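# Stamp a form's colored field, then return the stamp

## Task

Print the stamp onto the colored field of the form. Lower it flat onto the field and push it fully down. The print must not be smeared or doubled, and no ink may land on the form outside the field. Afterwards put the stamp back on the mat, standing upright, in its original spot. The stamp must never touch the floor. At the end, release the stamp and move the robot away from it. The robot must not fall or finish tilted, and the result only counts if everything stays put without the robot holding it.

## Robot and tools

Robot: a Rainbow Robotics RB-Y1. It has a wheeled base (two drive wheels plus two rear casters; 0.66 m long, 0.58 m wide, front edge 0.10 m ahead of the drive axle) that can drive and turn but cannot slide sideways. It also has a folding torso (leg with ankle, knee and hip), a head with a camera, and two 7-joint arms, each with a parallel gripper and a wrist camera. Cameras: head_camera, left_wrist_camera, right_wrist_camera.

Frames: the base frame sits on the floor midway between the drive wheels, with x forward, y left and z up. Results report chest, left_hand and right_hand in this frame. A hand point lies between the finger pads; the fingers point along the hand's -z and close along its x. Printed hand positions can be off, more so at long reach. base_odometry is measured from the base's starting pose and counts wheel turns only, so slipping shows up as travel. Heading runs -3.142 to 3.142, positive to the left.

execute_actions: the argument actions is a list holding one action, or none (none just returns state and pictures). An action can contain:
- base: exactly one key. translate_m is a relative drive in metres, -3 to 3, positive forward. rotate_rad is a relative turn in radians, -3.2 to 3.2, positive counter-clockwise seen from above. A move that would need more than 8.667 s is refused.
- joints: one flat dictionary shared by both arms, torso and head. Each entry is an absolute target keyed by joint name, in radians, or in metres for grippers. Torso: torso_squat_rad 0 to 1.2 (larger lowers a level chest), torso_shift_rad -0.3 to 0.6 (positive pushes hips forward), torso_pitch_rad -0.2 to 1.4 (positive leans forward), torso_yaw_rad -1.5 to 1.5 (positive left). Torso targets must also satisfy squat+shift<=1.52, squat-shift+pitch<=1.57, shift+0.5pitch-0.4squat<=0.7 and shift+0.3pitch-0.5squat<=0.39; otherwise the torso stops short and reports off_target. Per arm, with left_ or right_ prefix: shoulder_pitch_rad -2.356 to 2.356 (negative swings forward/up); shoulder_roll_rad 0 to 3.141 on the left and -3.141 to 0 on the right (moving away from 0 lifts the arm outward); shoulder_yaw_rad -2.094 to 2.094; elbow_rad -2.617 to 0.01 (negative bends); forearm_roll_rad -3.141 to 3.141; wrist_pitch_rad -1.57 to 1.919 (negative tips the hand forward); hand_roll_rad -2.705 to 2.705; gripper_m 0 to 0.1 (the pad gap). Yaw and roll signs are the same on both arms. Head: head_pan_rad -0.523 to 0.523 (positive left), head_tilt_rad -0.35 to 1.57 (positive down). A target counts as reached within ±0.02 rad, or ±0.004 m for grippers.
- speeds: optional caps for this action only. translate_m 0.05 to 0.4 m/s, rotate_rad 0.1 to 1.509 rad/s.
- min_time_s: optional, 0.1 to 8. This is the shortest duration for each arm and head motion.
The optional argument cameras lists the pictures wanted. Leaving it out, null or ["all"] gives all three; [] gives none. Joints you leave out may keep pushing toward older targets. An unknown key or a value out of range rejects the whole call, and nothing moves. No action runs beyond 15 s. Rated top speeds: arms 1 rad/s (wrist joints 1.5), head 1.5, squat and pitch 0.3, shift 0.15, torso yaw 0.6, grippers 0.1 m/s.

wait(seconds 0 to 10) sends nothing new and returns state and pictures. zoom_image(camera, region [x0,y0,x1,y1] in pixels, origin at top-left, at most 504x504) enlarges part of that camera's latest full picture. read_manual(section "licences") only returns licence text. finished_scene(scene, integer 1 to 2) closes the current scene for good. Call it only once the stamp rests by itself.

Reading results: base_status and joint_status tell how each motion ended. done means reached; for the base it only means the wheels turned. off_target means it settled short and may still push. time_out, contact_stop, stopped_with_arm and limit_stop_at_<name> make the joint hold where it stopped and forget its target. A time_out, contact_stop or stopped_with_arm stops the whole group with it (torso joints, one arm's seven joints, or the other arm's). limit_stop_at_own_body means a guard halted motion before the arm or hand met the robot's torso, head, leg or base; move them apart. "joint command not followed", plus a cause line, means an arm's targets were withheld because of self or arm-arm collision risk; joint_status shows not_followed, and those targets may be retried later. on_its_own covers joints you did not command; there, "held at" gives a target, not a position. After any stop, back off in a separate action: arms first, then torso. If both hands hold one object and the torso reports contact_stop instantly with nothing in the way, resend every arm joint at its reported position, then resend the torso.

Gripping: command an opening at least 0.005 m narrower than the object; the resulting off_target is expected.

Hazards: the base does not stop on hitting furniture and may keep shoving. A bent leg can reach past the front edge, and it can push the robot backward unseen by odometry. Each arm carries at most 3 kg. Heavy loads far forward can tip the robot, and nothing stops that. Avoid hard arm-on-arm contact, fingers included; a hard press ends the run. Torque at a joint's load limit (shoulder joints 62.3 N m, elbow 32, wrist joints 22.2, held weight included) freezes the robot for 10 s. Motor temperatures are listed per arm. MOTOR HOT appears from 65 °C; at 80 °C the arm brakes (OVER-TEMPERATURE FAULT, limit_stop_at_motor_heat) and you must resend targets. The robot keeps its last command while you compose a reply. Avoid drops, slips, slams and hard pushes; press the stamp firmly but without sliding it.

Each tool is called as name(argument=value, ...) on one line, values as JSON.

## Session

execute_actions(actions=[])

Scene clock: 0.00 s.
Motor temperatures (°C, as the motors report them): left_arm=[28 27 28 34 36 29 34] | right_arm=[25 25 27 28 32 36 31]
base_odometry: x=+0.000 y=+0.000 heading=+0.000 (m, m, rad; odometry frame)
base_status: not commanded
joint_positions: torso_squat_rad=+0.350 torso_shift_rad=+0.000 torso_pitch_rad=+0.000 torso_yaw_rad=-0.001 left_shoulder_pitch_rad=+0.046 left_shoulder_roll_rad=+0.022 left_shoulder_yaw_rad=+0.048 left_elbow_rad=-0.262 left_forearm_roll_rad=+0.057 left_wrist_pitch_rad=+0.027 left_hand_roll_rad=-0.015 left_gripper_m=+0.100 right_shoulder_pitch_rad=-0.016 right_shoulder_roll_rad=-0.040 right_shoulder_yaw_rad=+0.041 right_elbow_rad=-0.201 right_forearm_roll_rad=+0.042 right_wrist_pitch_rad=+0.006 right_hand_roll_rad=-0.046 right_gripper_m=+0.100 head_pan_rad=-0.001 head_tilt_rad=+0.400
joint_status: not commanded
chest: x=-0.2276 y=+0.0011 z=+1.2475 quat_wxyz=(+1.000, -0.001, +0.000, +0.000) (m; base frame)
left_hand: x=-0.1398 y=+0.2436 z=+0.5674 quat_wxyz=(+0.994, +0.012, -0.096, +0.050) (m; base frame)
right_hand: x=-0.1199 y=-0.2457 z=+0.5707 quat_wxyz=(+0.994, -0.018, -0.104, +0.023) (m; base frame)
pictures: head_camera, left_wrist_camera, right_wrist_camera
Images, in order (width x height): head_camera 896x504, left_wrist_camera 644x364, right_wrist_camera 644x364.

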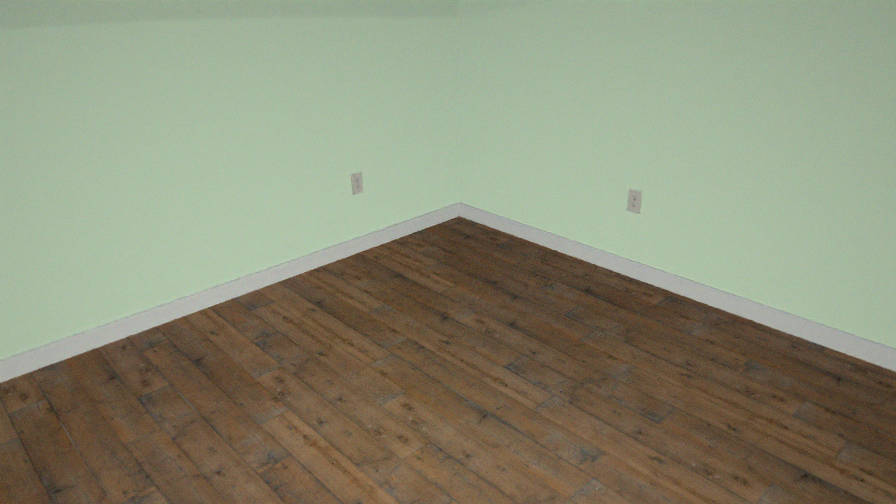

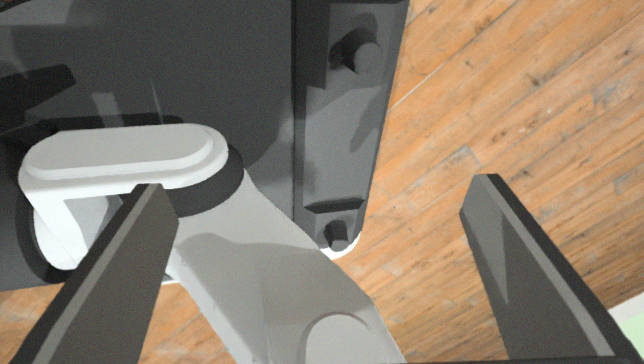

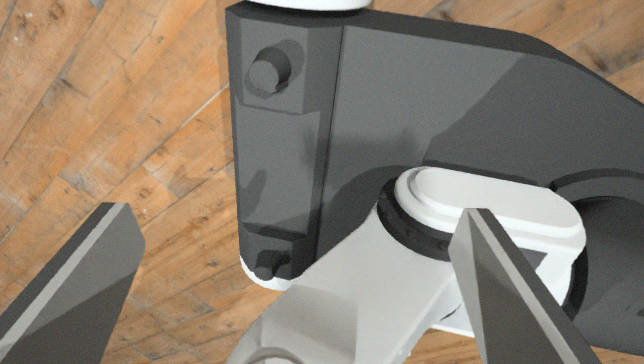

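Facing a corner. Turn around.

execute_actions(actions=[{"base":{"rotate_rad":3.14}}], cameras=["head_camera"])

Scene clock: 8.57 s.
Motor temperatures (°C, as the motors report them): left_arm=[28 27 28 34 36 29 34] | right_arm=[25 25 27 28 32 36 31]
base_odometry: x=+0.000 y=+0.000 heading=+3.139 (m, m, rad; odometry frame)
base_status: done
joint_positions: torso_squat_rad=+0.350 torso_shift_rad=+0.000 torso_pitch_rad=+0.000 torso_yaw_rad=-0.001 left_shoulder_pitch_rad=+0.046 left_shoulder_roll_rad=+0.022 left_shoulder_yaw_rad=+0.048 left_elbow_rad=-0.262 left_forearm_roll_rad=+0.057 left_wrist_pitch_rad=+0.027 left_hand_roll_rad=-0.015 left_gripper_m=+0.100 right_shoulder_pitch_rad=-0.016 right_shoulder_roll_rad=-0.040 right_shoulder_yaw_rad=+0.041 right_elbow_rad=-0.201 right_forearm_roll_rad=+0.042 right_wrist_pitch_rad=+0.006 right_hand_roll_rad=-0.046 right_gripper_m=+0.100 head_pan_rad=-0.001 head_tilt_rad=+0.400
joint_status: not commanded
chest: x=-0.2277 y=+0.0011 z=+1.2475 quat_wxyz=(+1.000, -0.001, +0.000, +0.000) (m; base frame)
left_hand: x=-0.1398 y=+0.2437 z=+0.5674 quat_wxyz=(+0.994, +0.012, -0.096, +0.050) (m; base frame)
right_hand: x=-0.1199 y=-0.2457 z=+0.5707 quat_wxyz=(+0.994, -0.018, -0.104, +0.023) (m; base frame)
pictures: head_camera
Images, in order (width x height): head_camera 896x504.

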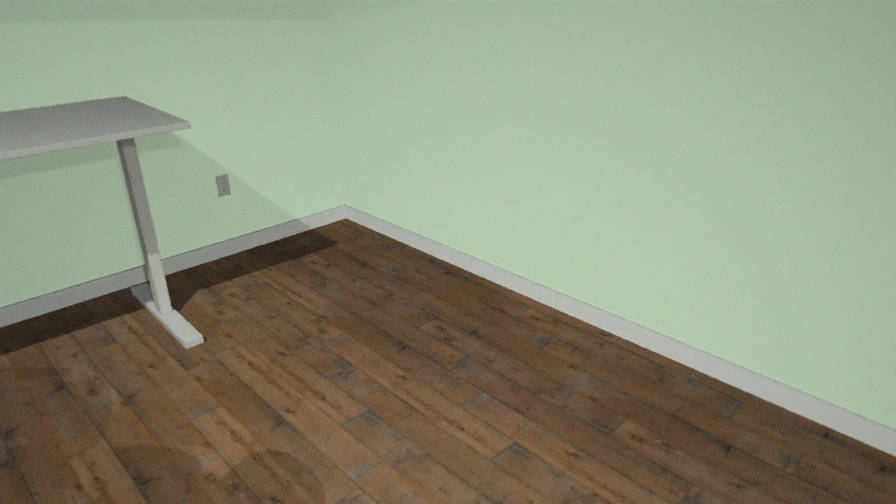

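execute_actions(actions=[{"base":{"rotate_rad":0.9}}], cameras=["head_camera"])

Scene clock: 15.03 s.
Motor temperatures (°C, as the motors report them): left_arm=[28 27 28 34 36 29 34] | right_arm=[25 25 27 28 32 36 31]
base_odometry: x=+0.000 y=+0.000 heading=-2.245 (m, m, rad; odometry frame)
base_status: done
joint_positions: torso_squat_rad=+0.350 torso_shift_rad=+0.000 torso_pitch_rad=+0.000 torso_yaw_rad=-0.001 left_shoulder_pitch_rad=+0.046 left_shoulder_roll_rad=+0.022 left_shoulder_yaw_rad=+0.048 left_elbow_rad=-0.262 left_forearm_roll_rad=+0.057 left_wrist_pitch_rad=+0.027 left_hand_roll_rad=-0.015 left_gripper_m=+0.100 right_shoulder_pitch_rad=-0.016 right_shoulder_roll_rad=-0.040 right_shoulder_yaw_rad=+0.041 right_elbow_rad=-0.201 right_forearm_roll_rad=+0.042 right_wrist_pitch_rad=+0.006 right_hand_roll_rad=-0.046 right_gripper_m=+0.100 head_pan_rad=-0.001 head_tilt_rad=+0.400
joint_status: not commanded
chest: x=-0.2277 y=+0.0010 z=+1.2475 quat_wxyz=(+1.000, -0.001, +0.000, +0.000) (m; base frame)
left_hand: x=-0.1398 y=+0.2437 z=+0.5674 quat_wxyz=(+0.994, +0.012, -0.096, +0.050) (m; base frame)
right_hand: x=-0.1199 y=-0.2457 z=+0.5707 quat_wxyz=(+0.994, -0.018, -0.104, +0.023) (m; base frame)
pictures: head_camera
Images, in order (width x height): head_camera 896x504.

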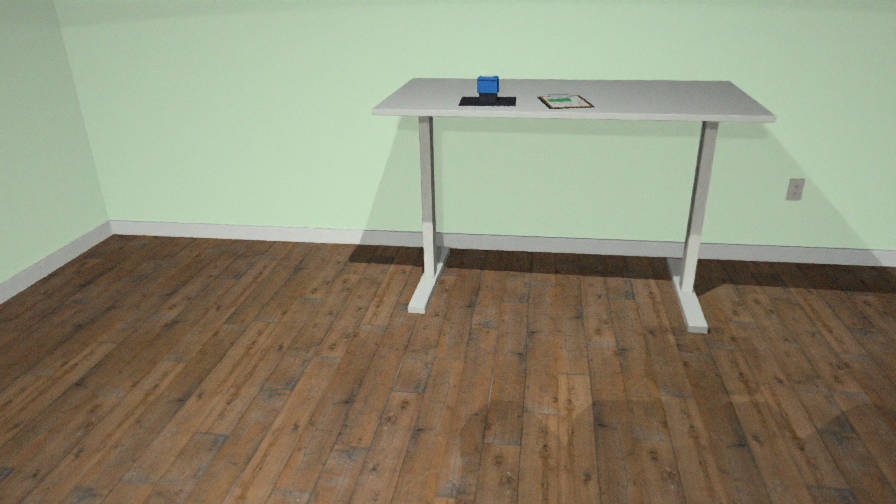

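execute_actions(actions=[{"base":{"rotate_rad":-0.12}}], cameras=[])

execute_actions(actions=[{"base":{"translate_m":1.0}}], cameras=["head_camera"])

Scene clock: 26.83 s.
Motor temperatures (°C, as the motors report them): left_arm=[28 27 28 34 36 29 34] | right_arm=[25 25 27 28 32 36 31]
base_odometry: x=+0.000 y=+0.000 heading=-2.364 (m, m, rad; odometry frame)
base_status: done
joint_positions: torso_squat_rad=+0.350 torso_shift_rad=+0.000 torso_pitch_rad=+0.000 torso_yaw_rad=-0.001 left_shoulder_pitch_rad=+0.046 left_shoulder_roll_rad=+0.022 left_shoulder_yaw_rad=+0.048 left_elbow_rad=-0.262 left_forearm_roll_rad=+0.057 left_wrist_pitch_rad=+0.027 left_hand_roll_rad=-0.015 left_gripper_m=+0.100 right_shoulder_pitch_rad=-0.016 right_shoulder_roll_rad=-0.040 right_shoulder_yaw_rad=+0.041 right_elbow_rad=-0.201 right_forearm_roll_rad=+0.042 right_wrist_pitch_rad=+0.006 right_hand_roll_rad=-0.046 right_gripper_m=+0.100 head_pan_rad=-0.001 head_tilt_rad=+0.400
joint_status: not commanded
chest: x=-0.2277 y=+0.0011 z=+1.2475 quat_wxyz=(+1.000, -0.001, +0.000, +0.000) (m; base frame)
left_hand: x=-0.1398 y=+0.2437 z=+0.5674 quat_wxyz=(+0.994, +0.012, -0.096, +0.050) (m; base frame)
right_hand: x=-0.1199 y=-0.2457 z=+0.5707 quat_wxyz=(+0.994, -0.018, -0.104, +0.023) (m; base frame)
pictures: none
No camera images: the call's "cameras" was empty. Leave "cameras" out to get every camera's image.

Scene clock: 30.93 s.
Motor temperatures (°C, as the motors report them): left_arm=[28 27 28 34 36 29 34] | right_arm=[25 25 27 28 32 36 31]
base_odometry: x=-0.712 y=-0.703 heading=-2.362 (m, m, rad; odometry frame)
base_status: done
joint_positions: torso_squat_rad=+0.350 torso_shift_rad=+0.000 torso_pitch_rad=+0.001 torso_yaw_rad=-0.001 left_shoulder_pitch_rad=+0.046 left_shoulder_roll_rad=+0.022 left_shoulder_yaw_rad=+0.048 left_elbow_rad=-0.262 left_forearm_roll_rad=+0.057 left_wrist_pitch_rad=+0.027 left_hand_roll_rad=-0.015 left_gripper_m=+0.100 right_shoulder_pitch_rad=-0.017 right_shoulder_roll_rad=-0.040 right_shoulder_yaw_rad=+0.041 right_elbow_rad=-0.201 right_forearm_roll_rad=+0.042 right_wrist_pitch_rad=+0.006 right_hand_roll_rad=-0.046 right_gripper_m=+0.100 head_pan_rad=-0.001 head_tilt_rad=+0.400
joint_status: not commanded
chest: x=-0.2276 y=+0.0011 z=+1.2475 quat_wxyz=(+1.000, -0.001, +0.000, +0.000) (m; base frame)
left_hand: x=-0.1398 y=+0.2437 z=+0.5674 quat_wxyz=(+0.994, +0.012, -0.096, +0.050) (m; base frame)
right_hand: x=-0.1199 y=-0.2457 z=+0.5707 quat_wxyz=(+0.994, -0.018, -0.104, +0.023) (m; base frame)
pictures: head_camera
Images, in order (width x height): head_camera 896x504.

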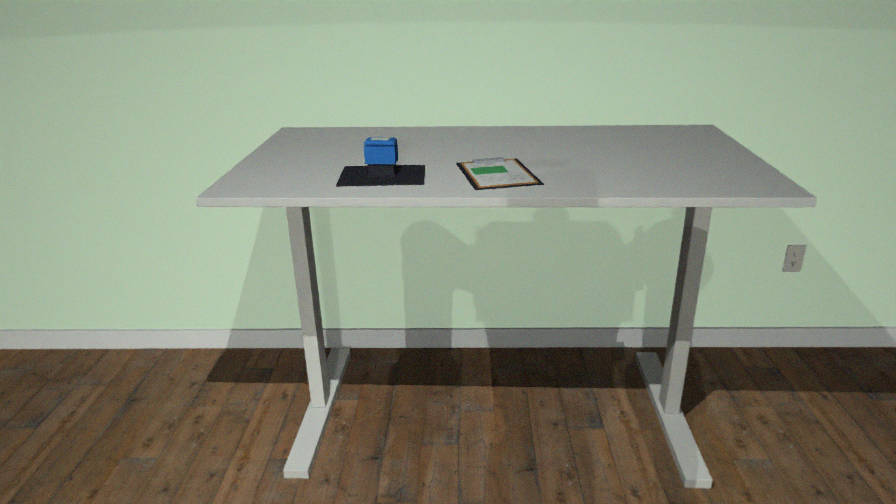

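execute_actions(actions=[{"base":{"translate_m":0.5},"joints":{"head_tilt_rad":0.6}}], cameras=["head_camera"])

Scene clock: 36.97 s.
Motor temperatures (°C, as the motors report them): left_arm=[28 27 28 34 36 29 34] | right_arm=[25 25 27 28 32 36 31]
base_odometry: x=-1.067 y=-1.054 heading=-2.361 (m, m, rad; odometry frame)
base_status: done
joint_positions: torso_squat_rad=+0.350 torso_shift_rad=+0.000 torso_pitch_rad=+0.001 torso_yaw_rad=-0.001 left_shoulder_pitch_rad=+0.046 left_shoulder_roll_rad=+0.022 left_shoulder_yaw_rad=+0.048 left_elbow_rad=-0.262 left_forearm_roll_rad=+0.057 left_wrist_pitch_rad=+0.027 left_hand_roll_rad=-0.015 left_gripper_m=+0.100 right_shoulder_pitch_rad=-0.017 right_shoulder_roll_rad=-0.040 right_shoulder_yaw_rad=+0.041 right_elbow_rad=-0.201 right_forearm_roll_rad=+0.042 right_wrist_pitch_rad=+0.006 right_hand_roll_rad=-0.046 right_gripper_m=+0.100 head_pan_rad=-0.001 head_tilt_rad=+0.600
joint_status: all done
chest: x=-0.2275 y=+0.0011 z=+1.2475 quat_wxyz=(+1.000, -0.001, +0.000, +0.000) (m; base frame)
left_hand: x=-0.1398 y=+0.2437 z=+0.5674 quat_wxyz=(+0.994, +0.012, -0.096, +0.050) (m; base frame)
right_hand: x=-0.1198 y=-0.2457 z=+0.5707 quat_wxyz=(+0.994, -0.018, -0.104, +0.023) (m; base frame)
pictures: head_camera
Images, in order (width x height): head_camera 896x504.

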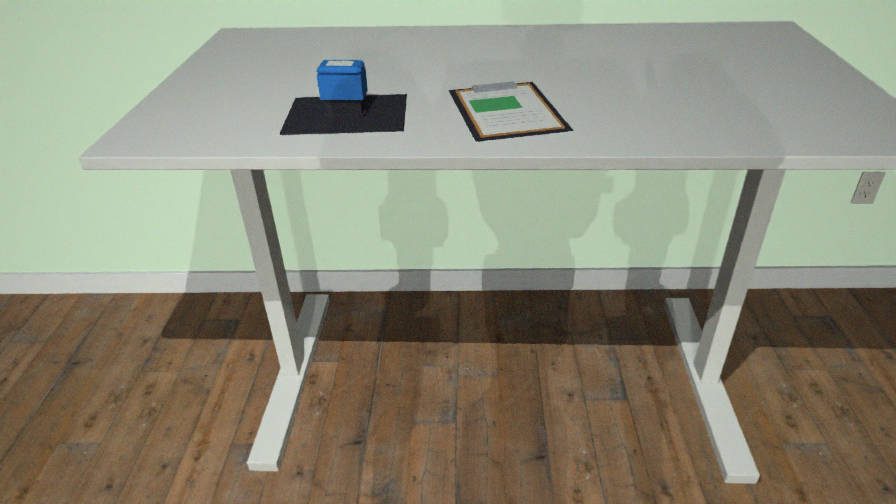

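execute_actions(actions=[{"base":{"translate_m":0.5},"joints":{"head_tilt_rad":0.8}}], cameras=["head_camera"])

Scene clock: 60.70 s.
Motor temperatures (°C, as the motors report them): left_arm=[28 27 28 34 36 29 34] | right_arm=[25 25 27 28 32 36 31]
base_odometry: x=-1.422 y=-1.407 heading=-2.359 (m, m, rad; odometry frame)
base_status: done
joint_positions: torso_squat_rad=+0.350 torso_shift_rad=+0.000 torso_pitch_rad=+0.001 torso_yaw_rad=-0.001 left_shoulder_pitch_rad=+0.046 left_shoulder_roll_rad=+0.022 left_shoulder_yaw_rad=+0.048 left_elbow_rad=-0.262 left_forearm_roll_rad=+0.057 left_wrist_pitch_rad=+0.027 left_hand_roll_rad=-0.015 left_gripper_m=+0.100 right_shoulder_pitch_rad=-0.017 right_shoulder_roll_rad=-0.040 right_shoulder_yaw_rad=+0.041 right_elbow_rad=-0.201 right_forearm_roll_rad=+0.042 right_wrist_pitch_rad=+0.006 right_hand_roll_rad=-0.046 right_gripper_m=+0.100 head_pan_rad=-0.001 head_tilt_rad=+0.800
joint_status: all done
chest: x=-0.2275 y=+0.0011 z=+1.2475 quat_wxyz=(+1.000, -0.001, +0.000, +0.000) (m; base frame)
left_hand: x=-0.1398 y=+0.2437 z=+0.5674 quat_wxyz=(+0.994, +0.012, -0.096, +0.050) (m; base frame)
right_hand: x=-0.1198 y=-0.2457 z=+0.5707 quat_wxyz=(+0.994, -0.018, -0.104, +0.023) (m; base frame)
pictures: head_camera
Images, in order (width x height): head_camera 896x504.

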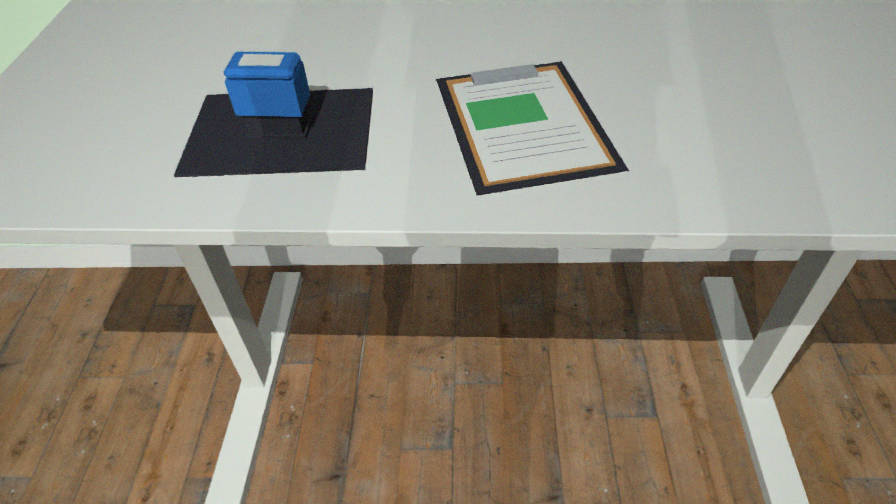

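zoom_image(camera="head_camera", region=[160, 30, 400, 190])

execute_actions(actions=[{"joints":{"left_shoulder_pitch_rad":-0.3,"left_elbow_rad":-2.2,"left_wrist_pitch_rad":1.0,"left_shoulder_roll_rad":0.15,"head_pan_rad":0.2}}])

Region (160, 30, 400, 190) of head_camera's 896x504 image, scaled by 2.100, with more detail than that image has.

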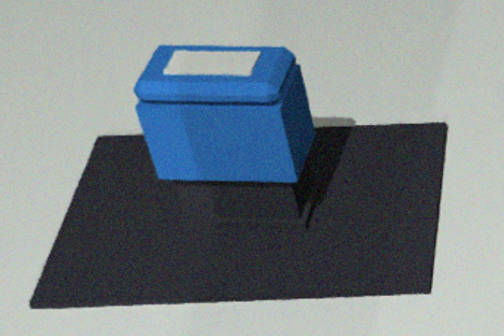

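Scene clock: 95.00 s.
Motor temperatures (°C, as the motors report them): left_arm=[28 27 28 34 36 29 34] | right_arm=[25 25 27 28 32 36 31]
base_odometry: x=-1.422 y=-1.407 heading=-2.359 (m, m, rad; odometry frame)
base_status: not commanded
joint_positions: torso_squat_rad=+0.350 torso_shift_rad=+0.000 torso_pitch_rad=+0.001 torso_yaw_rad=-0.001 left_shoulder_pitch_rad=-0.300 left_shoulder_roll_rad=+0.150 left_shoulder_yaw_rad=+0.048 left_elbow_rad=-2.200 left_forearm_roll_rad=+0.057 left_wrist_pitch_rad=+1.000 left_hand_roll_rad=-0.015 left_gripper_m=+0.100 right_shoulder_pitch_rad=-0.016 right_shoulder_roll_rad=-0.040 right_shoulder_yaw_rad=+0.041 right_elbow_rad=-0.201 right_forearm_roll_rad=+0.042 right_wrist_pitch_rad=+0.006 right_hand_roll_rad=-0.046 right_gripper_m=+0.100 head_pan_rad=+0.200 head_tilt_rad=+0.800
joint_status: all done
chest: x=-0.2276 y=+0.0011 z=+1.2475 quat_wxyz=(+1.000, -0.001, +0.000, +0.000) (m; base frame)
left_hand: x=+0.2909 y=+0.2158 z=+1.2380 quat_wxyz=(+0.734, +0.025, -0.676, -0.064) (m; base frame)
right_hand: x=-0.1199 y=-0.2457 z=+0.5707 quat_wxyz=(+0.994, -0.018, -0.104, +0.023) (m; base frame)
pictures: head_camera, left_wrist_camera, right_wrist_camera
Images, in order (width x height): head_camera 896x504, left_wrist_camera 644x364, right_wrist_camera 644x364.

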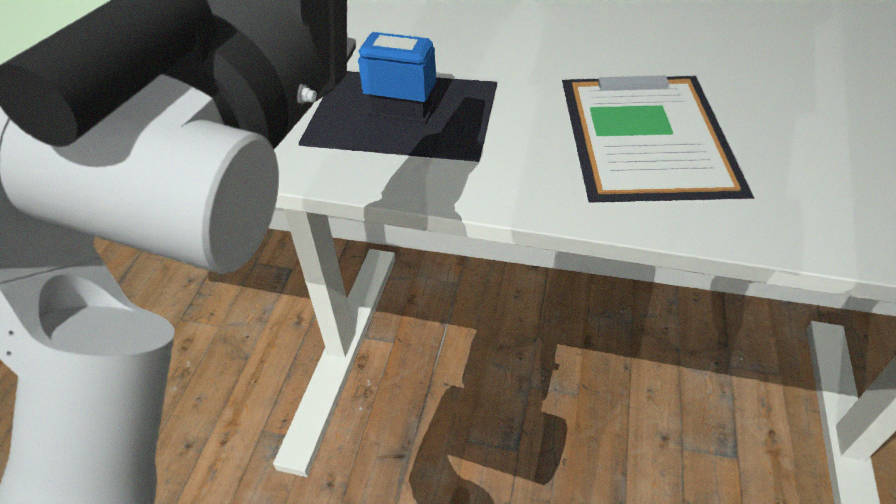

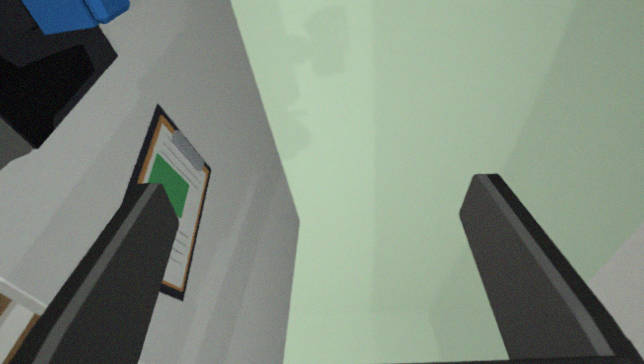

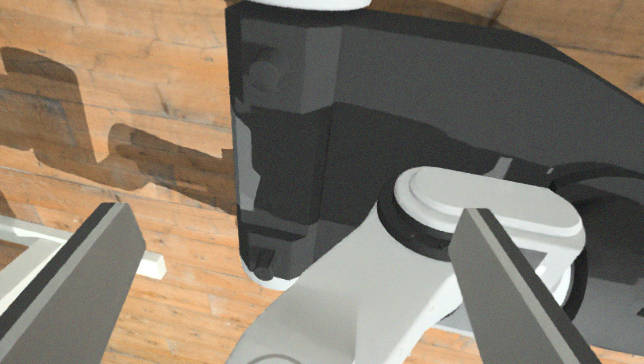

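Now drive 0.28 closer and lean.

execute_actions(actions=[{"base":{"translate_m":0.28}}], cameras=[])

execute_actions(actions=[{"joints":{"torso_pitch_rad":0.45,"left_shoulder_pitch_rad":-1.3,"left_elbow_rad":-0.8,"left_wrist_pitch_rad":1.65,"left_shoulder_roll_rad":0.25,"head_tilt_rad":0.6,"head_pan_rad":0.1}}])

Scene clock: 104.50 s.
Motor temperatures (°C, as the motors report them): left_arm=[28 27 28 34 36 29 34] | right_arm=[25 25 27 28 32 36 31]
base_odometry: x=-1.620 y=-1.605 heading=-2.357 (m, m, rad; odometry frame)
base_status: done
joint_positions: torso_squat_rad=+0.350 torso_shift_rad=+0.000 torso_pitch_rad=+0.001 torso_yaw_rad=-0.001 left_shoulder_pitch_rad=-0.300 left_shoulder_roll_rad=+0.150 left_shoulder_yaw_rad=+0.048 left_elbow_rad=-2.200 left_forearm_roll_rad=+0.057 left_wrist_pitch_rad=+1.000 left_hand_roll_rad=-0.015 left_gripper_m=+0.100 right_shoulder_pitch_rad=-0.017 right_shoulder_roll_rad=-0.040 right_shoulder_yaw_rad=+0.041 right_elbow_rad=-0.201 right_forearm_roll_rad=+0.042 right_wrist_pitch_rad=+0.006 right_hand_roll_rad=-0.046 right_gripper_m=+0.100 head_pan_rad=+0.200 head_tilt_rad=+0.800
joint_status: not commanded
chest: x=-0.2275 y=+0.0011 z=+1.2475 quat_wxyz=(+1.000, -0.001, +0.000, +0.000) (m; base frame)
left_hand: x=+0.2910 y=+0.2158 z=+1.2380 quat_wxyz=(+0.734, +0.025, -0.676, -0.064) (m; base frame)
right_hand: x=-0.1199 y=-0.2457 z=+0.5707 quat_wxyz=(+0.994, -0.018, -0.104, +0.023) (m; base frame)
pictures: none
No camera images: the call's "cameras" was empty. Leave "cameras" out to get every camera's image.

Scene clock: 115.60 s.
Motor temperatures (°C, as the motors report them): left_arm=[28 27 28 34 36 29 34] | right_arm=[25 25 27 28 32 36 31]
TORQUE FAULT: left_elbow_rad reached its load limit. The robot stopped for 10 seconds, dropped its targets and accepts commands again. The stop added 9.0 s to the call and to motion_time.
base_odometry: x=-1.620 y=-1.605 heading=-2.357 (m, m, rad; odometry frame)
base_status: not commanded
joint_positions: torso_squat_rad=+0.350 torso_shift_rad=-0.001 torso_pitch_rad=+0.239 torso_yaw_rad=-0.001 left_shoulder_pitch_rad=-0.946 left_shoulder_roll_rad=+0.214 left_shoulder_yaw_rad=+0.049 left_elbow_rad=-1.299 left_forearm_roll_rad=+0.056 left_wrist_pitch_rad=+1.404 left_hand_roll_rad=-0.015 left_gripper_m=+0.099 right_shoulder_pitch_rad=-0.016 right_shoulder_roll_rad=-0.040 right_shoulder_yaw_rad=+0.041 right_elbow_rad=-0.201 right_forearm_roll_rad=+0.042 right_wrist_pitch_rad=+0.006 right_hand_roll_rad=-0.046 right_gripper_m=+0.100 head_pan_rad=+0.100 head_tilt_rad=+0.600
joint_status: torso_pitch_rad contact_stop (moved +0.238 of +0.449); left_shoulder_pitch_rad torque_fault (moved -0.646 of -1.000); left_shoulder_roll_rad torque_fault (moved +0.064 of +0.100); left_elbow_rad torque_fault (moved +0.901 of +1.400); left_wrist_pitch_rad torque_fault (moved +0.404 of +0.650); the others done
on_its_own: torso_pitch_rad is held at +0.240, not at your +0.450, since a contact_stop; left_shoulder_pitch_rad is held at -0.942, not at your -1.300, since a torque_fault; left_shoulder_roll_rad is held at +0.213, not at your +0.250, since a torque_fault; left_elbow_rad is held at -1.297, not at your -0.800, since a torque_fault; left_wrist_pitch_rad is held at +1.405, not at your +1.650, since a torque_fault
chest: x=-0.1553 y=+0.0009 z=+1.2387 quat_wxyz=(+0.993, -0.001, +0.119, +0.000) (m; base frame)
left_hand: x=+0.4343 y=+0.1947 z=+1.0025 quat_wxyz=(+0.952, +0.052, -0.283, -0.104) (m; base frame)
right_hand: x=-0.2105 y=-0.2457 z=+0.5555 quat_wxyz=(+0.999, -0.015, +0.015, +0.025) (m; base frame)
pictures: head_camera, left_wrist_camera, right_wrist_camera
Images, in order (width x height): head_camera 896x504, left_wrist_camera 644x364, right_wrist_camera 644x364.

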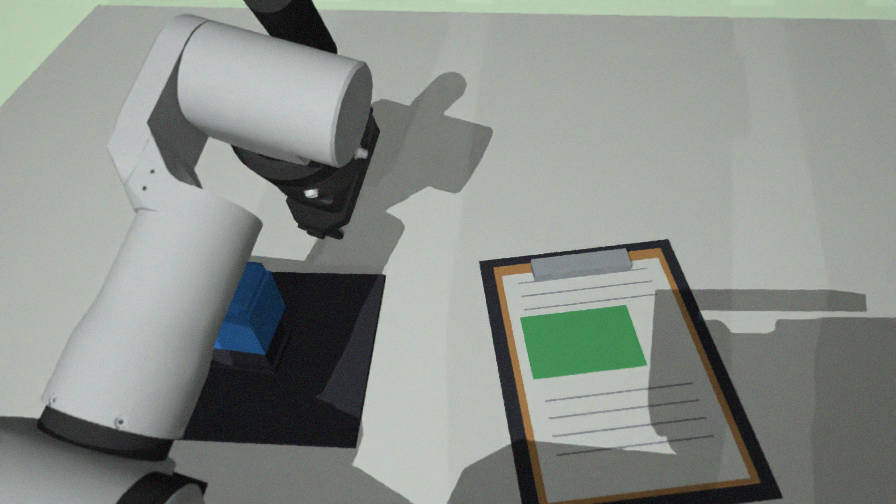

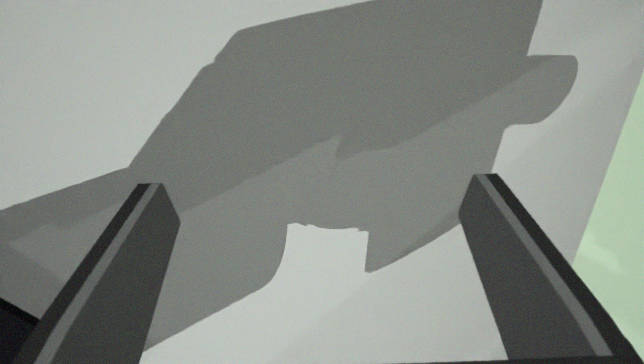

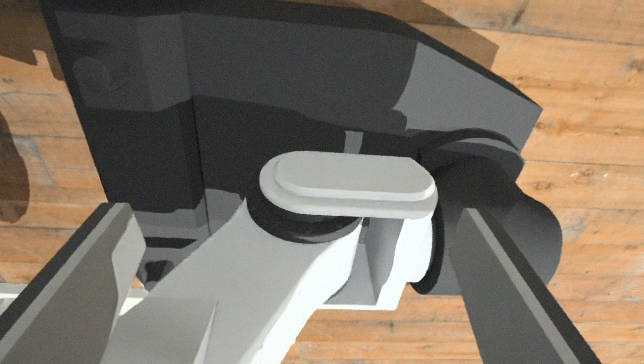

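execute_actions(actions=[{"joints":{"left_elbow_rad":-1.7,"left_shoulder_pitch_rad":-1.0, "torso_pitch_rad":0.24},"min_time_s":1.5}], cameras=["head_camera"])

Scene clock: 124.07 s.
Motor temperatures (°C, as the motors report them): left_arm=[29 27 28 34 36 29 34] | right_arm=[25 25 27 28 32 36 31]
base_odometry: x=-1.620 y=-1.605 heading=-2.357 (m, m, rad; odometry frame)
base_status: not commanded
joint_positions: torso_squat_rad=+0.350 torso_shift_rad=-0.001 torso_pitch_rad=+0.240 torso_yaw_rad=-0.001 left_shoulder_pitch_rad=-1.000 left_shoulder_roll_rad=+0.213 left_shoulder_yaw_rad=+0.049 left_elbow_rad=-1.700 left_forearm_roll_rad=+0.056 left_wrist_pitch_rad=+1.405 left_hand_roll_rad=-0.015 left_gripper_m=+0.100 right_shoulder_pitch_rad=-0.016 right_shoulder_roll_rad=-0.040 right_shoulder_yaw_rad=+0.041 right_elbow_rad=-0.201 right_forearm_roll_rad=+0.042 right_wrist_pitch_rad=+0.006 right_hand_roll_rad=-0.046 right_gripper_m=+0.100 head_pan_rad=+0.100 head_tilt_rad=+0.600
joint_status: all done
on_its_own: left_shoulder_roll_rad is held at +0.213, not at your +0.250, since a torque_fault; left_wrist_pitch_rad is held at +1.405, not at your +1.650, since a torque_fault
chest: x=-0.1549 y=+0.0010 z=+1.2386 quat_wxyz=(+0.993, -0.001, +0.120, +0.000) (m; base frame)
left_hand: x=+0.4544 y=+0.1501 z=+1.1834 quat_wxyz=(+0.863, +0.031, -0.488, -0.128) (m; base frame)
right_hand: x=-0.2107 y=-0.2457 z=+0.5555 quat_wxyz=(+0.999, -0.015, +0.015, +0.025) (m; base frame)
pictures: head_camera
Images, in order (width x height): head_camera 896x504.

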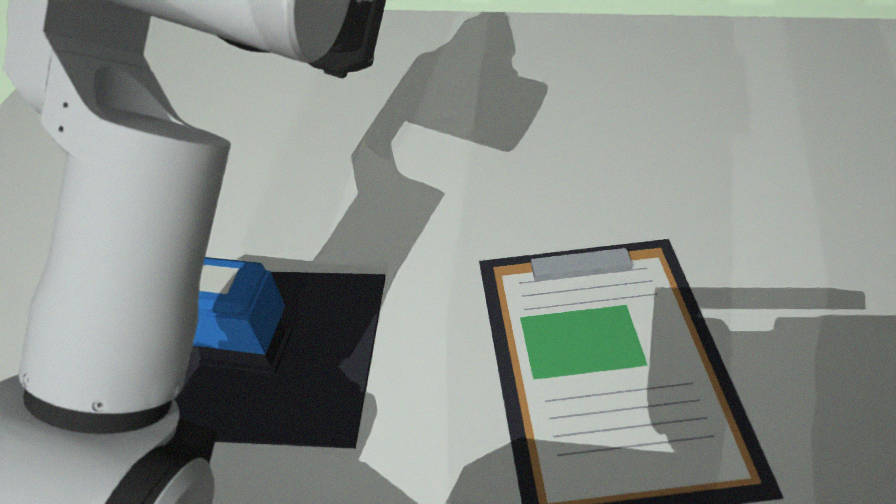

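execute_actions(actions=[{"joints":{"left_elbow_rad":-2.0,"left_shoulder_pitch_rad":-1.25}}], cameras=[])

execute_actions(actions=[{"joints":{"torso_pitch_rad":0.5,"torso_shift_rad":0.1}}], cameras=[])

Scene clock: 147.10 s.
Motor temperatures (°C, as the motors report them): left_arm=[30 27 28 35 36 29 34] | right_arm=[25 25 27 28 32 36 31]
base_odometry: x=-1.620 y=-1.605 heading=-2.357 (m, m, rad; odometry frame)
base_status: not commanded
joint_positions: torso_squat_rad=+0.350 torso_shift_rad=-0.001 torso_pitch_rad=+0.240 torso_yaw_rad=-0.001 left_shoulder_pitch_rad=-1.250 left_shoulder_roll_rad=+0.213 left_shoulder_yaw_rad=+0.049 left_elbow_rad=-2.000 left_forearm_roll_rad=+0.056 left_wrist_pitch_rad=+1.405 left_hand_roll_rad=-0.015 left_gripper_m=+0.100 right_shoulder_pitch_rad=-0.016 right_shoulder_roll_rad=-0.040 right_shoulder_yaw_rad=+0.041 right_elbow_rad=-0.201 right_forearm_roll_rad=+0.042 right_wrist_pitch_rad=+0.006 right_hand_roll_rad=-0.046 right_gripper_m=+0.100 head_pan_rad=+0.100 head_tilt_rad=+0.600
joint_status: all done
on_its_own: left_shoulder_roll_rad is held at +0.213, not at your +0.250, since a torque_fault; left_wrist_pitch_rad is held at +1.405, not at your +1.650, since a torque_fault
chest: x=-0.1548 y=+0.0010 z=+1.2386 quat_wxyz=(+0.993, -0.001, +0.120, +0.000) (m; base frame)
left_hand: x=+0.3992 y=+0.0879 z=+1.4245 quat_wxyz=(+0.696, -0.001, -0.700, -0.161) (m; base frame)
right_hand: x=-0.2107 y=-0.2457 z=+0.5555 quat_wxyz=(+0.999, -0.016, +0.015, +0.025) (m; base frame)
pictures: none
No camera images: the call's "cameras" was empty. Leave "cameras" out to get every camera's image.

Scene clock: 148.80 s.
Motor temperatures (°C, as the motors report them): left_arm=[30 27 28 35 36 29 34] | right_arm=[25 25 27 28 32 36 31]
base_odometry: x=-1.620 y=-1.605 heading=-2.357 (m, m, rad; odometry frame)
base_status: not commanded
joint_positions: torso_squat_rad=+0.350 torso_shift_rad=+0.100 torso_pitch_rad=+0.500 torso_yaw_rad=-0.001 left_shoulder_pitch_rad=-1.250 left_shoulder_roll_rad=+0.213 left_shoulder_yaw_rad=+0.049 left_elbow_rad=-2.000 left_forearm_roll_rad=+0.056 left_wrist_pitch_rad=+1.405 left_hand_roll_rad=-0.015 left_gripper_m=+0.100 right_shoulder_pitch_rad=-0.016 right_shoulder_roll_rad=-0.040 right_shoulder_yaw_rad=+0.041 right_elbow_rad=-0.201 right_forearm_roll_rad=+0.042 right_wrist_pitch_rad=+0.006 right_hand_roll_rad=-0.046 right_gripper_m=+0.100 head_pan_rad=+0.100 head_tilt_rad=+0.600
joint_status: all done
on_its_own: left_shoulder_roll_rad is held at +0.213, not at your +0.250, since a torque_fault; left_wrist_pitch_rad is held at +1.405, not at your +1.650, since a torque_fault
chest: x=-0.0140 y=+0.0010 z=+1.2063 quat_wxyz=(+0.969, -0.001, +0.247, +0.000) (m; base frame)
left_hand: x=+0.5692 y=+0.0877 z=+1.2434 quat_wxyz=(+0.781, -0.022, -0.604, -0.160) (m; base frame)
right_hand: x=-0.2437 y=-0.2457 z=+0.5606 quat_wxyz=(+0.989, -0.012, +0.145, +0.026) (m; base frame)
pictures: none
No camera images: the call's "cameras" was empty. Leave "cameras" out to get every camera's image.

execute_actions(actions=[{"joints":{"left_shoulder_pitch_rad":-2.27,"left_shoulder_roll_rad":0.8,"left_shoulder_yaw_rad":-1.57,"left_elbow_rad":-1.42,"left_forearm_roll_rad":1.57,"left_wrist_pitch_rad":1.57,"left_hand_roll_rad":0.61},"min_time_s":3}])

Scene clock: 225.77 s.
Motor temperatures (°C, as the motors report them): left_arm=[30 27 28 35 36 29 34] | right_arm=[25 25 27 28 32 36 31]
base_odometry: x=-1.620 y=-1.605 heading=-2.357 (m, m, rad; odometry frame)
base_status: not commanded
joint_positions: torso_squat_rad=+0.350 torso_shift_rad=+0.100 torso_pitch_rad=+0.500 torso_yaw_rad=-0.001 left_shoulder_pitch_rad=-2.270 left_shoulder_roll_rad=+0.800 left_shoulder_yaw_rad=-1.570 left_elbow_rad=-1.420 left_forearm_roll_rad=+1.570 left_wrist_pitch_rad=+1.570 left_hand_roll_rad=+0.610 left_gripper_m=+0.100 right_shoulder_pitch_rad=-0.016 right_shoulder_roll_rad=-0.040 right_shoulder_yaw_rad=+0.041 right_elbow_rad=-0.201 right_forearm_roll_rad=+0.042 right_wrist_pitch_rad=+0.006 right_hand_roll_rad=-0.046 right_gripper_m=+0.100 head_pan_rad=+0.100 head_tilt_rad=+0.600
joint_status: all done
chest: x=-0.0140 y=+0.0010 z=+1.2063 quat_wxyz=(+0.969, -0.001, +0.247, +0.000) (m; base frame)
left_hand: x=+0.4746 y=+0.0904 z=+1.1004 quat_wxyz=(+0.947, +0.157, -0.072, -0.272) (m; base frame)
right_hand: x=-0.2437 y=-0.2457 z=+0.5606 quat_wxyz=(+0.989, -0.012, +0.145, +0.026) (m; base frame)
pictures: head_camera, left_wrist_camera, right_wrist_camera
Images, in order (width x height): head_camera 896x504, left_wrist_camera 644x364, right_wrist_camera 644x364.

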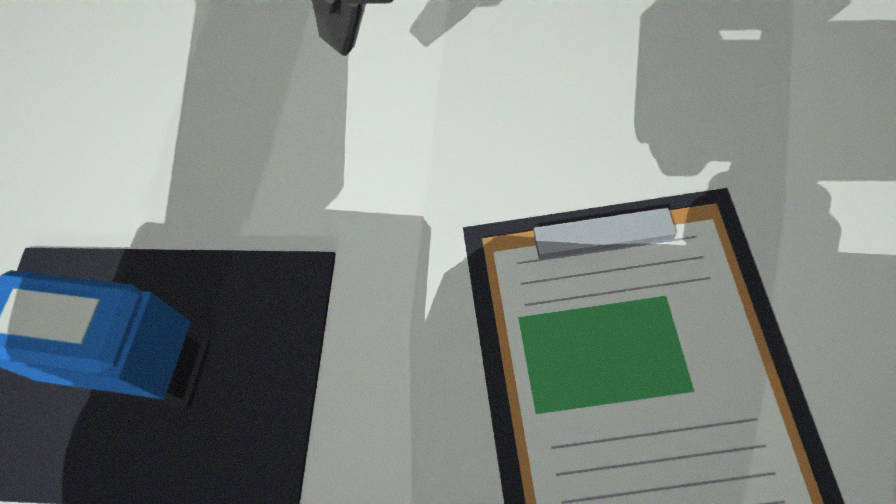

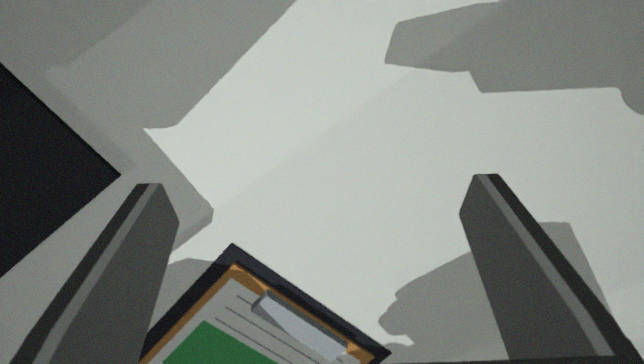

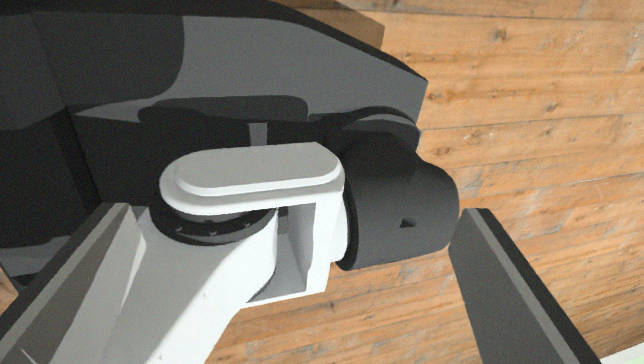

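execute_actions(actions=[{"joints":{"head_pan_rad":0.5,"head_tilt_rad":0.7}}], cameras=["head_camera"])

Scene clock: 261.53 s.
Motor temperatures (°C, as the motors report them): left_arm=[31 27 28 34 36 29 34] | right_arm=[25 25 27 28 32 36 31]
base_odometry: x=-1.620 y=-1.605 heading=-2.357 (m, m, rad; odometry frame)
base_status: not commanded
joint_positions: torso_squat_rad=+0.350 torso_shift_rad=+0.100 torso_pitch_rad=+0.500 torso_yaw_rad=-0.001 left_shoulder_pitch_rad=-2.270 left_shoulder_roll_rad=+0.800 left_shoulder_yaw_rad=-1.570 left_elbow_rad=-1.420 left_forearm_roll_rad=+1.570 left_wrist_pitch_rad=+1.570 left_hand_roll_rad=+0.610 left_gripper_m=+0.100 right_shoulder_pitch_rad=-0.016 right_shoulder_roll_rad=-0.040 right_shoulder_yaw_rad=+0.041 right_elbow_rad=-0.201 right_forearm_roll_rad=+0.042 right_wrist_pitch_rad=+0.006 right_hand_roll_rad=-0.046 right_gripper_m=+0.100 head_pan_rad=+0.500 head_tilt_rad=+0.700
joint_status: all done
chest: x=-0.0140 y=+0.0010 z=+1.2063 quat_wxyz=(+0.969, -0.001, +0.247, +0.000) (m; base frame)
left_hand: x=+0.4746 y=+0.0904 z=+1.1004 quat_wxyz=(+0.947, +0.157, -0.072, -0.272) (m; base frame)
right_hand: x=-0.2437 y=-0.2457 z=+0.5606 quat_wxyz=(+0.989, -0.012, +0.145, +0.026) (m; base frame)
pictures: head_camera
Images, in order (width x height): head_camera 896x504.

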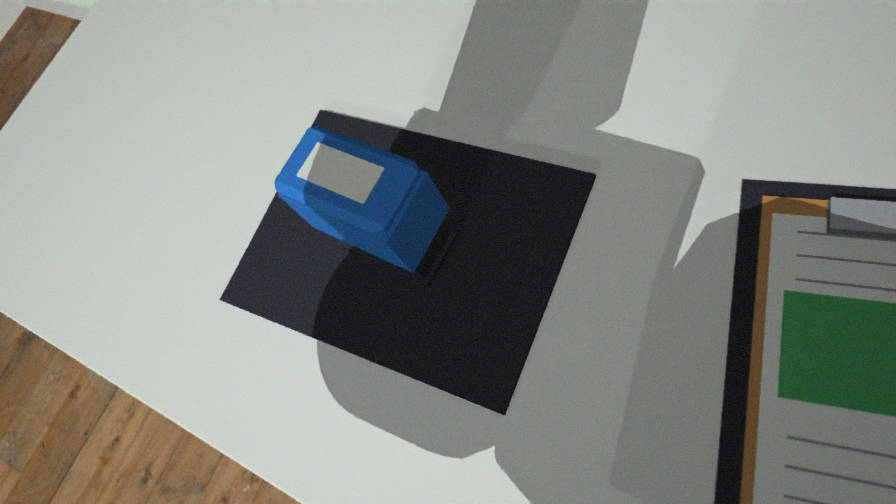

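execute_actions(actions=[{"joints":{"left_shoulder_pitch_rad":-1.858,"left_shoulder_roll_rad":1.564,"left_shoulder_yaw_rad":-0.884,"left_elbow_rad":-2.206,"left_forearm_roll_rad":1.958,"left_wrist_pitch_rad":1.732,"left_hand_roll_rad":1.232},"min_time_s":3}])

Scene clock: 303.77 s.
Motor temperatures (°C, as the motors report them): left_arm=[31 27 28 34 36 29 34] | right_arm=[25 25 27 28 32 36 31]
base_odometry: x=-1.620 y=-1.605 heading=-2.357 (m, m, rad; odometry frame)
base_status: not commanded
joint_positions: torso_squat_rad=+0.350 torso_shift_rad=+0.100 torso_pitch_rad=+0.500 torso_yaw_rad=-0.001 left_shoulder_pitch_rad=-1.859 left_shoulder_roll_rad=+1.564 left_shoulder_yaw_rad=-0.884 left_elbow_rad=-2.206 left_forearm_roll_rad=+1.958 left_wrist_pitch_rad=+1.732 left_hand_roll_rad=+1.232 left_gripper_m=+0.100 right_shoulder_pitch_rad=-0.016 right_shoulder_roll_rad=-0.040 right_shoulder_yaw_rad=+0.041 right_elbow_rad=-0.201 right_forearm_roll_rad=+0.042 right_wrist_pitch_rad=+0.006 right_hand_roll_rad=-0.046 right_gripper_m=+0.100 head_pan_rad=+0.500 head_tilt_rad=+0.700
joint_status: all done
chest: x=-0.0140 y=+0.0010 z=+1.2063 quat_wxyz=(+0.969, -0.001, +0.247, +0.000) (m; base frame)
left_hand: x=+0.2938 y=+0.2118 z=+1.1634 quat_wxyz=(+1.000, +0.000, +0.004, +0.001) (m; base frame)
right_hand: x=-0.2437 y=-0.2457 z=+0.5606 quat_wxyz=(+0.989, -0.012, +0.145, +0.026) (m; base frame)
pictures: head_camera, left_wrist_camera, right_wrist_camera
Images, in order (width x height): head_camera 896x504, left_wrist_camera 644x364, right_wrist_camera 644x364.

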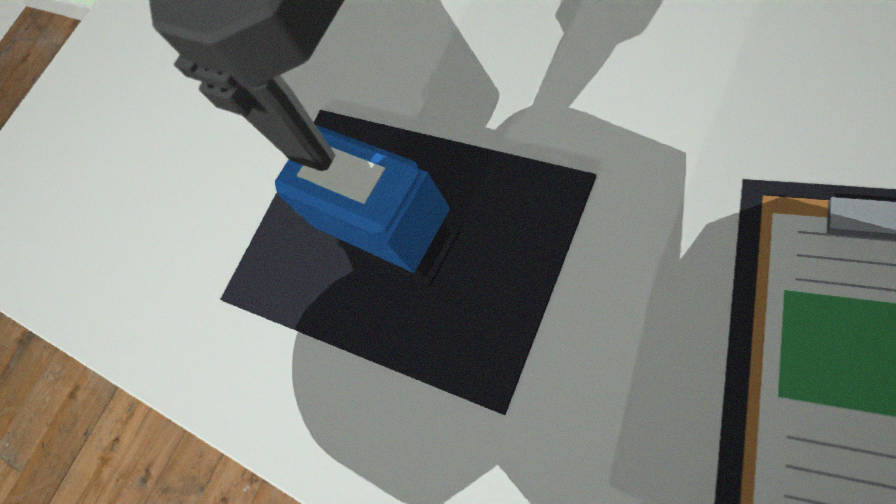

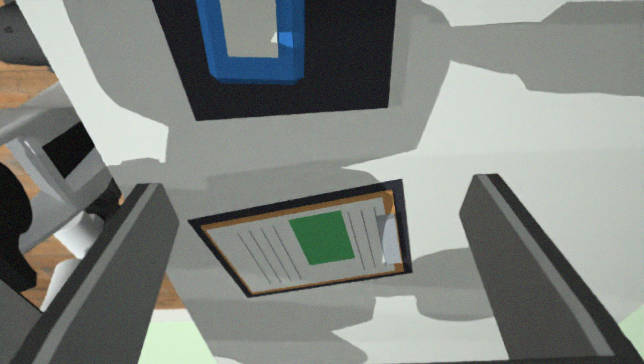

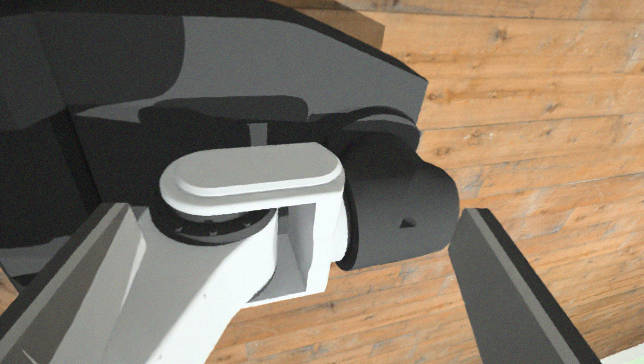

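execute_actions(actions=[{"base":{"rotate_rad":0.215},"speeds":{"rotate_rad":0.3}}])

Scene clock: 375.27 s.
Motor temperatures (°C, as the motors report them): left_arm=[29 27 29 34 36 29 34] | right_arm=[25 25 27 28 32 36 31]
base_odometry: x=-1.620 y=-1.605 heading=-2.143 (m, m, rad; odometry frame)
base_status: done
joint_positions: torso_squat_rad=+0.350 torso_shift_rad=+0.100 torso_pitch_rad=+0.500 torso_yaw_rad=-0.001 left_shoulder_pitch_rad=-1.859 left_shoulder_roll_rad=+1.564 left_shoulder_yaw_rad=-0.884 left_elbow_rad=-2.206 left_forearm_roll_rad=+1.958 left_wrist_pitch_rad=+1.732 left_hand_roll_rad=+1.232 left_gripper_m=+0.100 right_shoulder_pitch_rad=-0.016 right_shoulder_roll_rad=-0.040 right_shoulder_yaw_rad=+0.041 right_elbow_rad=-0.201 right_forearm_roll_rad=+0.042 right_wrist_pitch_rad=+0.006 right_hand_roll_rad=-0.046 right_gripper_m=+0.100 head_pan_rad=+0.500 head_tilt_rad=+0.700
joint_status: not commanded
chest: x=-0.0140 y=+0.0010 z=+1.2063 quat_wxyz=(+0.969, -0.001, +0.247, +0.000) (m; base frame)
left_hand: x=+0.2938 y=+0.2118 z=+1.1634 quat_wxyz=(+1.000, +0.000, +0.004, +0.001) (m; base frame)
right_hand: x=-0.2437 y=-0.2457 z=+0.5606 quat_wxyz=(+0.989, -0.012, +0.145, +0.026) (m; base frame)
pictures: head_camera, left_wrist_camera, right_wrist_camera
Images, in order (width x height): head_camera 896x504, left_wrist_camera 644x364, right_wrist_camera 644x364.

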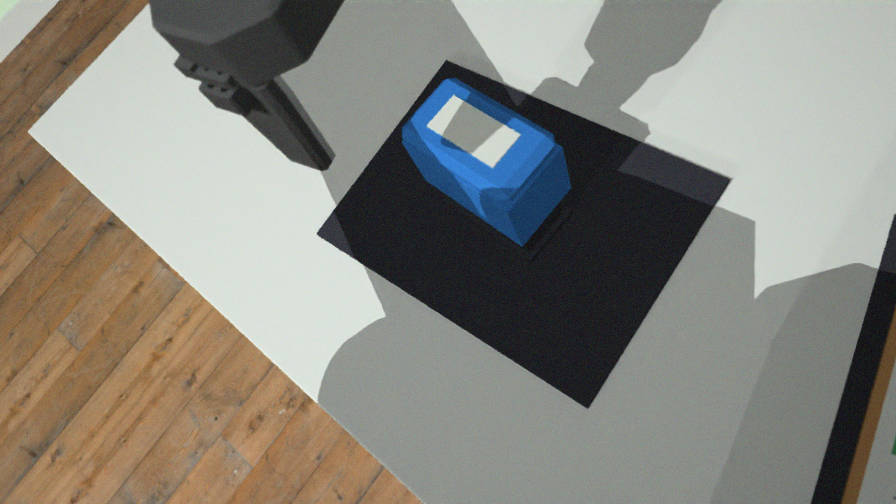

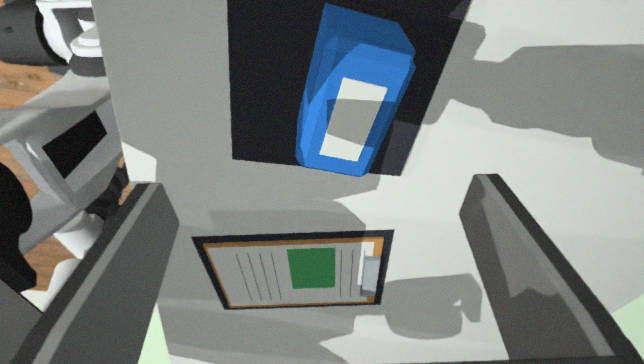

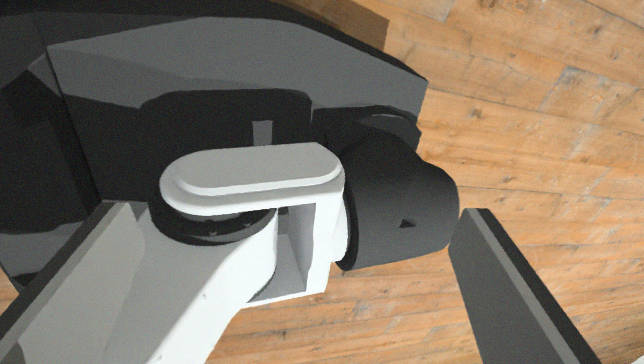

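execute_actions(actions=[{"joints":{"left_shoulder_pitch_rad":-1.867,"left_shoulder_roll_rad":1.559,"left_shoulder_yaw_rad":-0.909,"left_elbow_rad":-2.14,"left_forearm_roll_rad":1.933,"left_wrist_pitch_rad":1.738,"left_hand_roll_rad":0.853},"min_time_s":1.5}], cameras=["left_wrist_camera"])

Scene clock: 403.33 s.
Motor temperatures (°C, as the motors report them): left_arm=[29 27 29 34 36 29 34] | right_arm=[25 25 27 28 32 36 31]
base_odometry: x=-1.620 y=-1.605 heading=-2.143 (m, m, rad; odometry frame)
base_status: not commanded
joint_positions: torso_squat_rad=+0.350 torso_shift_rad=+0.100 torso_pitch_rad=+0.500 torso_yaw_rad=-0.001 left_shoulder_pitch_rad=-1.867 left_shoulder_roll_rad=+1.559 left_shoulder_yaw_rad=-0.909 left_elbow_rad=-2.140 left_forearm_roll_rad=+1.933 left_wrist_pitch_rad=+1.738 left_hand_roll_rad=+0.853 left_gripper_m=+0.100 right_shoulder_pitch_rad=-0.016 right_shoulder_roll_rad=-0.040 right_shoulder_yaw_rad=+0.041 right_elbow_rad=-0.201 right_forearm_roll_rad=+0.042 right_wrist_pitch_rad=+0.006 right_hand_roll_rad=-0.046 right_gripper_m=+0.100 head_pan_rad=+0.500 head_tilt_rad=+0.700
joint_status: all done
chest: x=-0.0140 y=+0.0010 z=+1.2063 quat_wxyz=(+0.969, -0.001, +0.247, +0.000) (m; base frame)
left_hand: x=+0.3103 y=+0.2183 z=+1.1650 quat_wxyz=(+0.988, -0.001, +0.001, -0.156) (m; base frame)
right_hand: x=-0.2437 y=-0.2457 z=+0.5606 quat_wxyz=(+0.989, -0.012, +0.145, +0.026) (m; base frame)
pictures: left_wrist_camera
Images, in order (width x height): left_wrist_camera 644x364.

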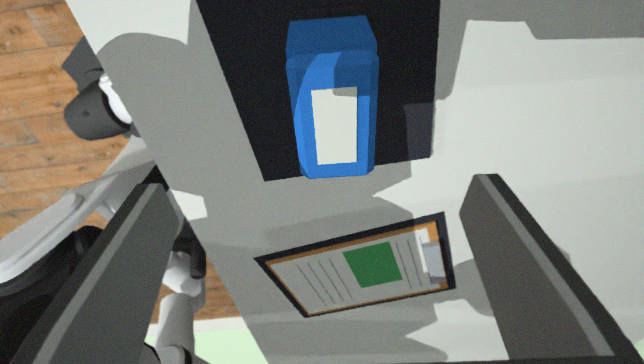

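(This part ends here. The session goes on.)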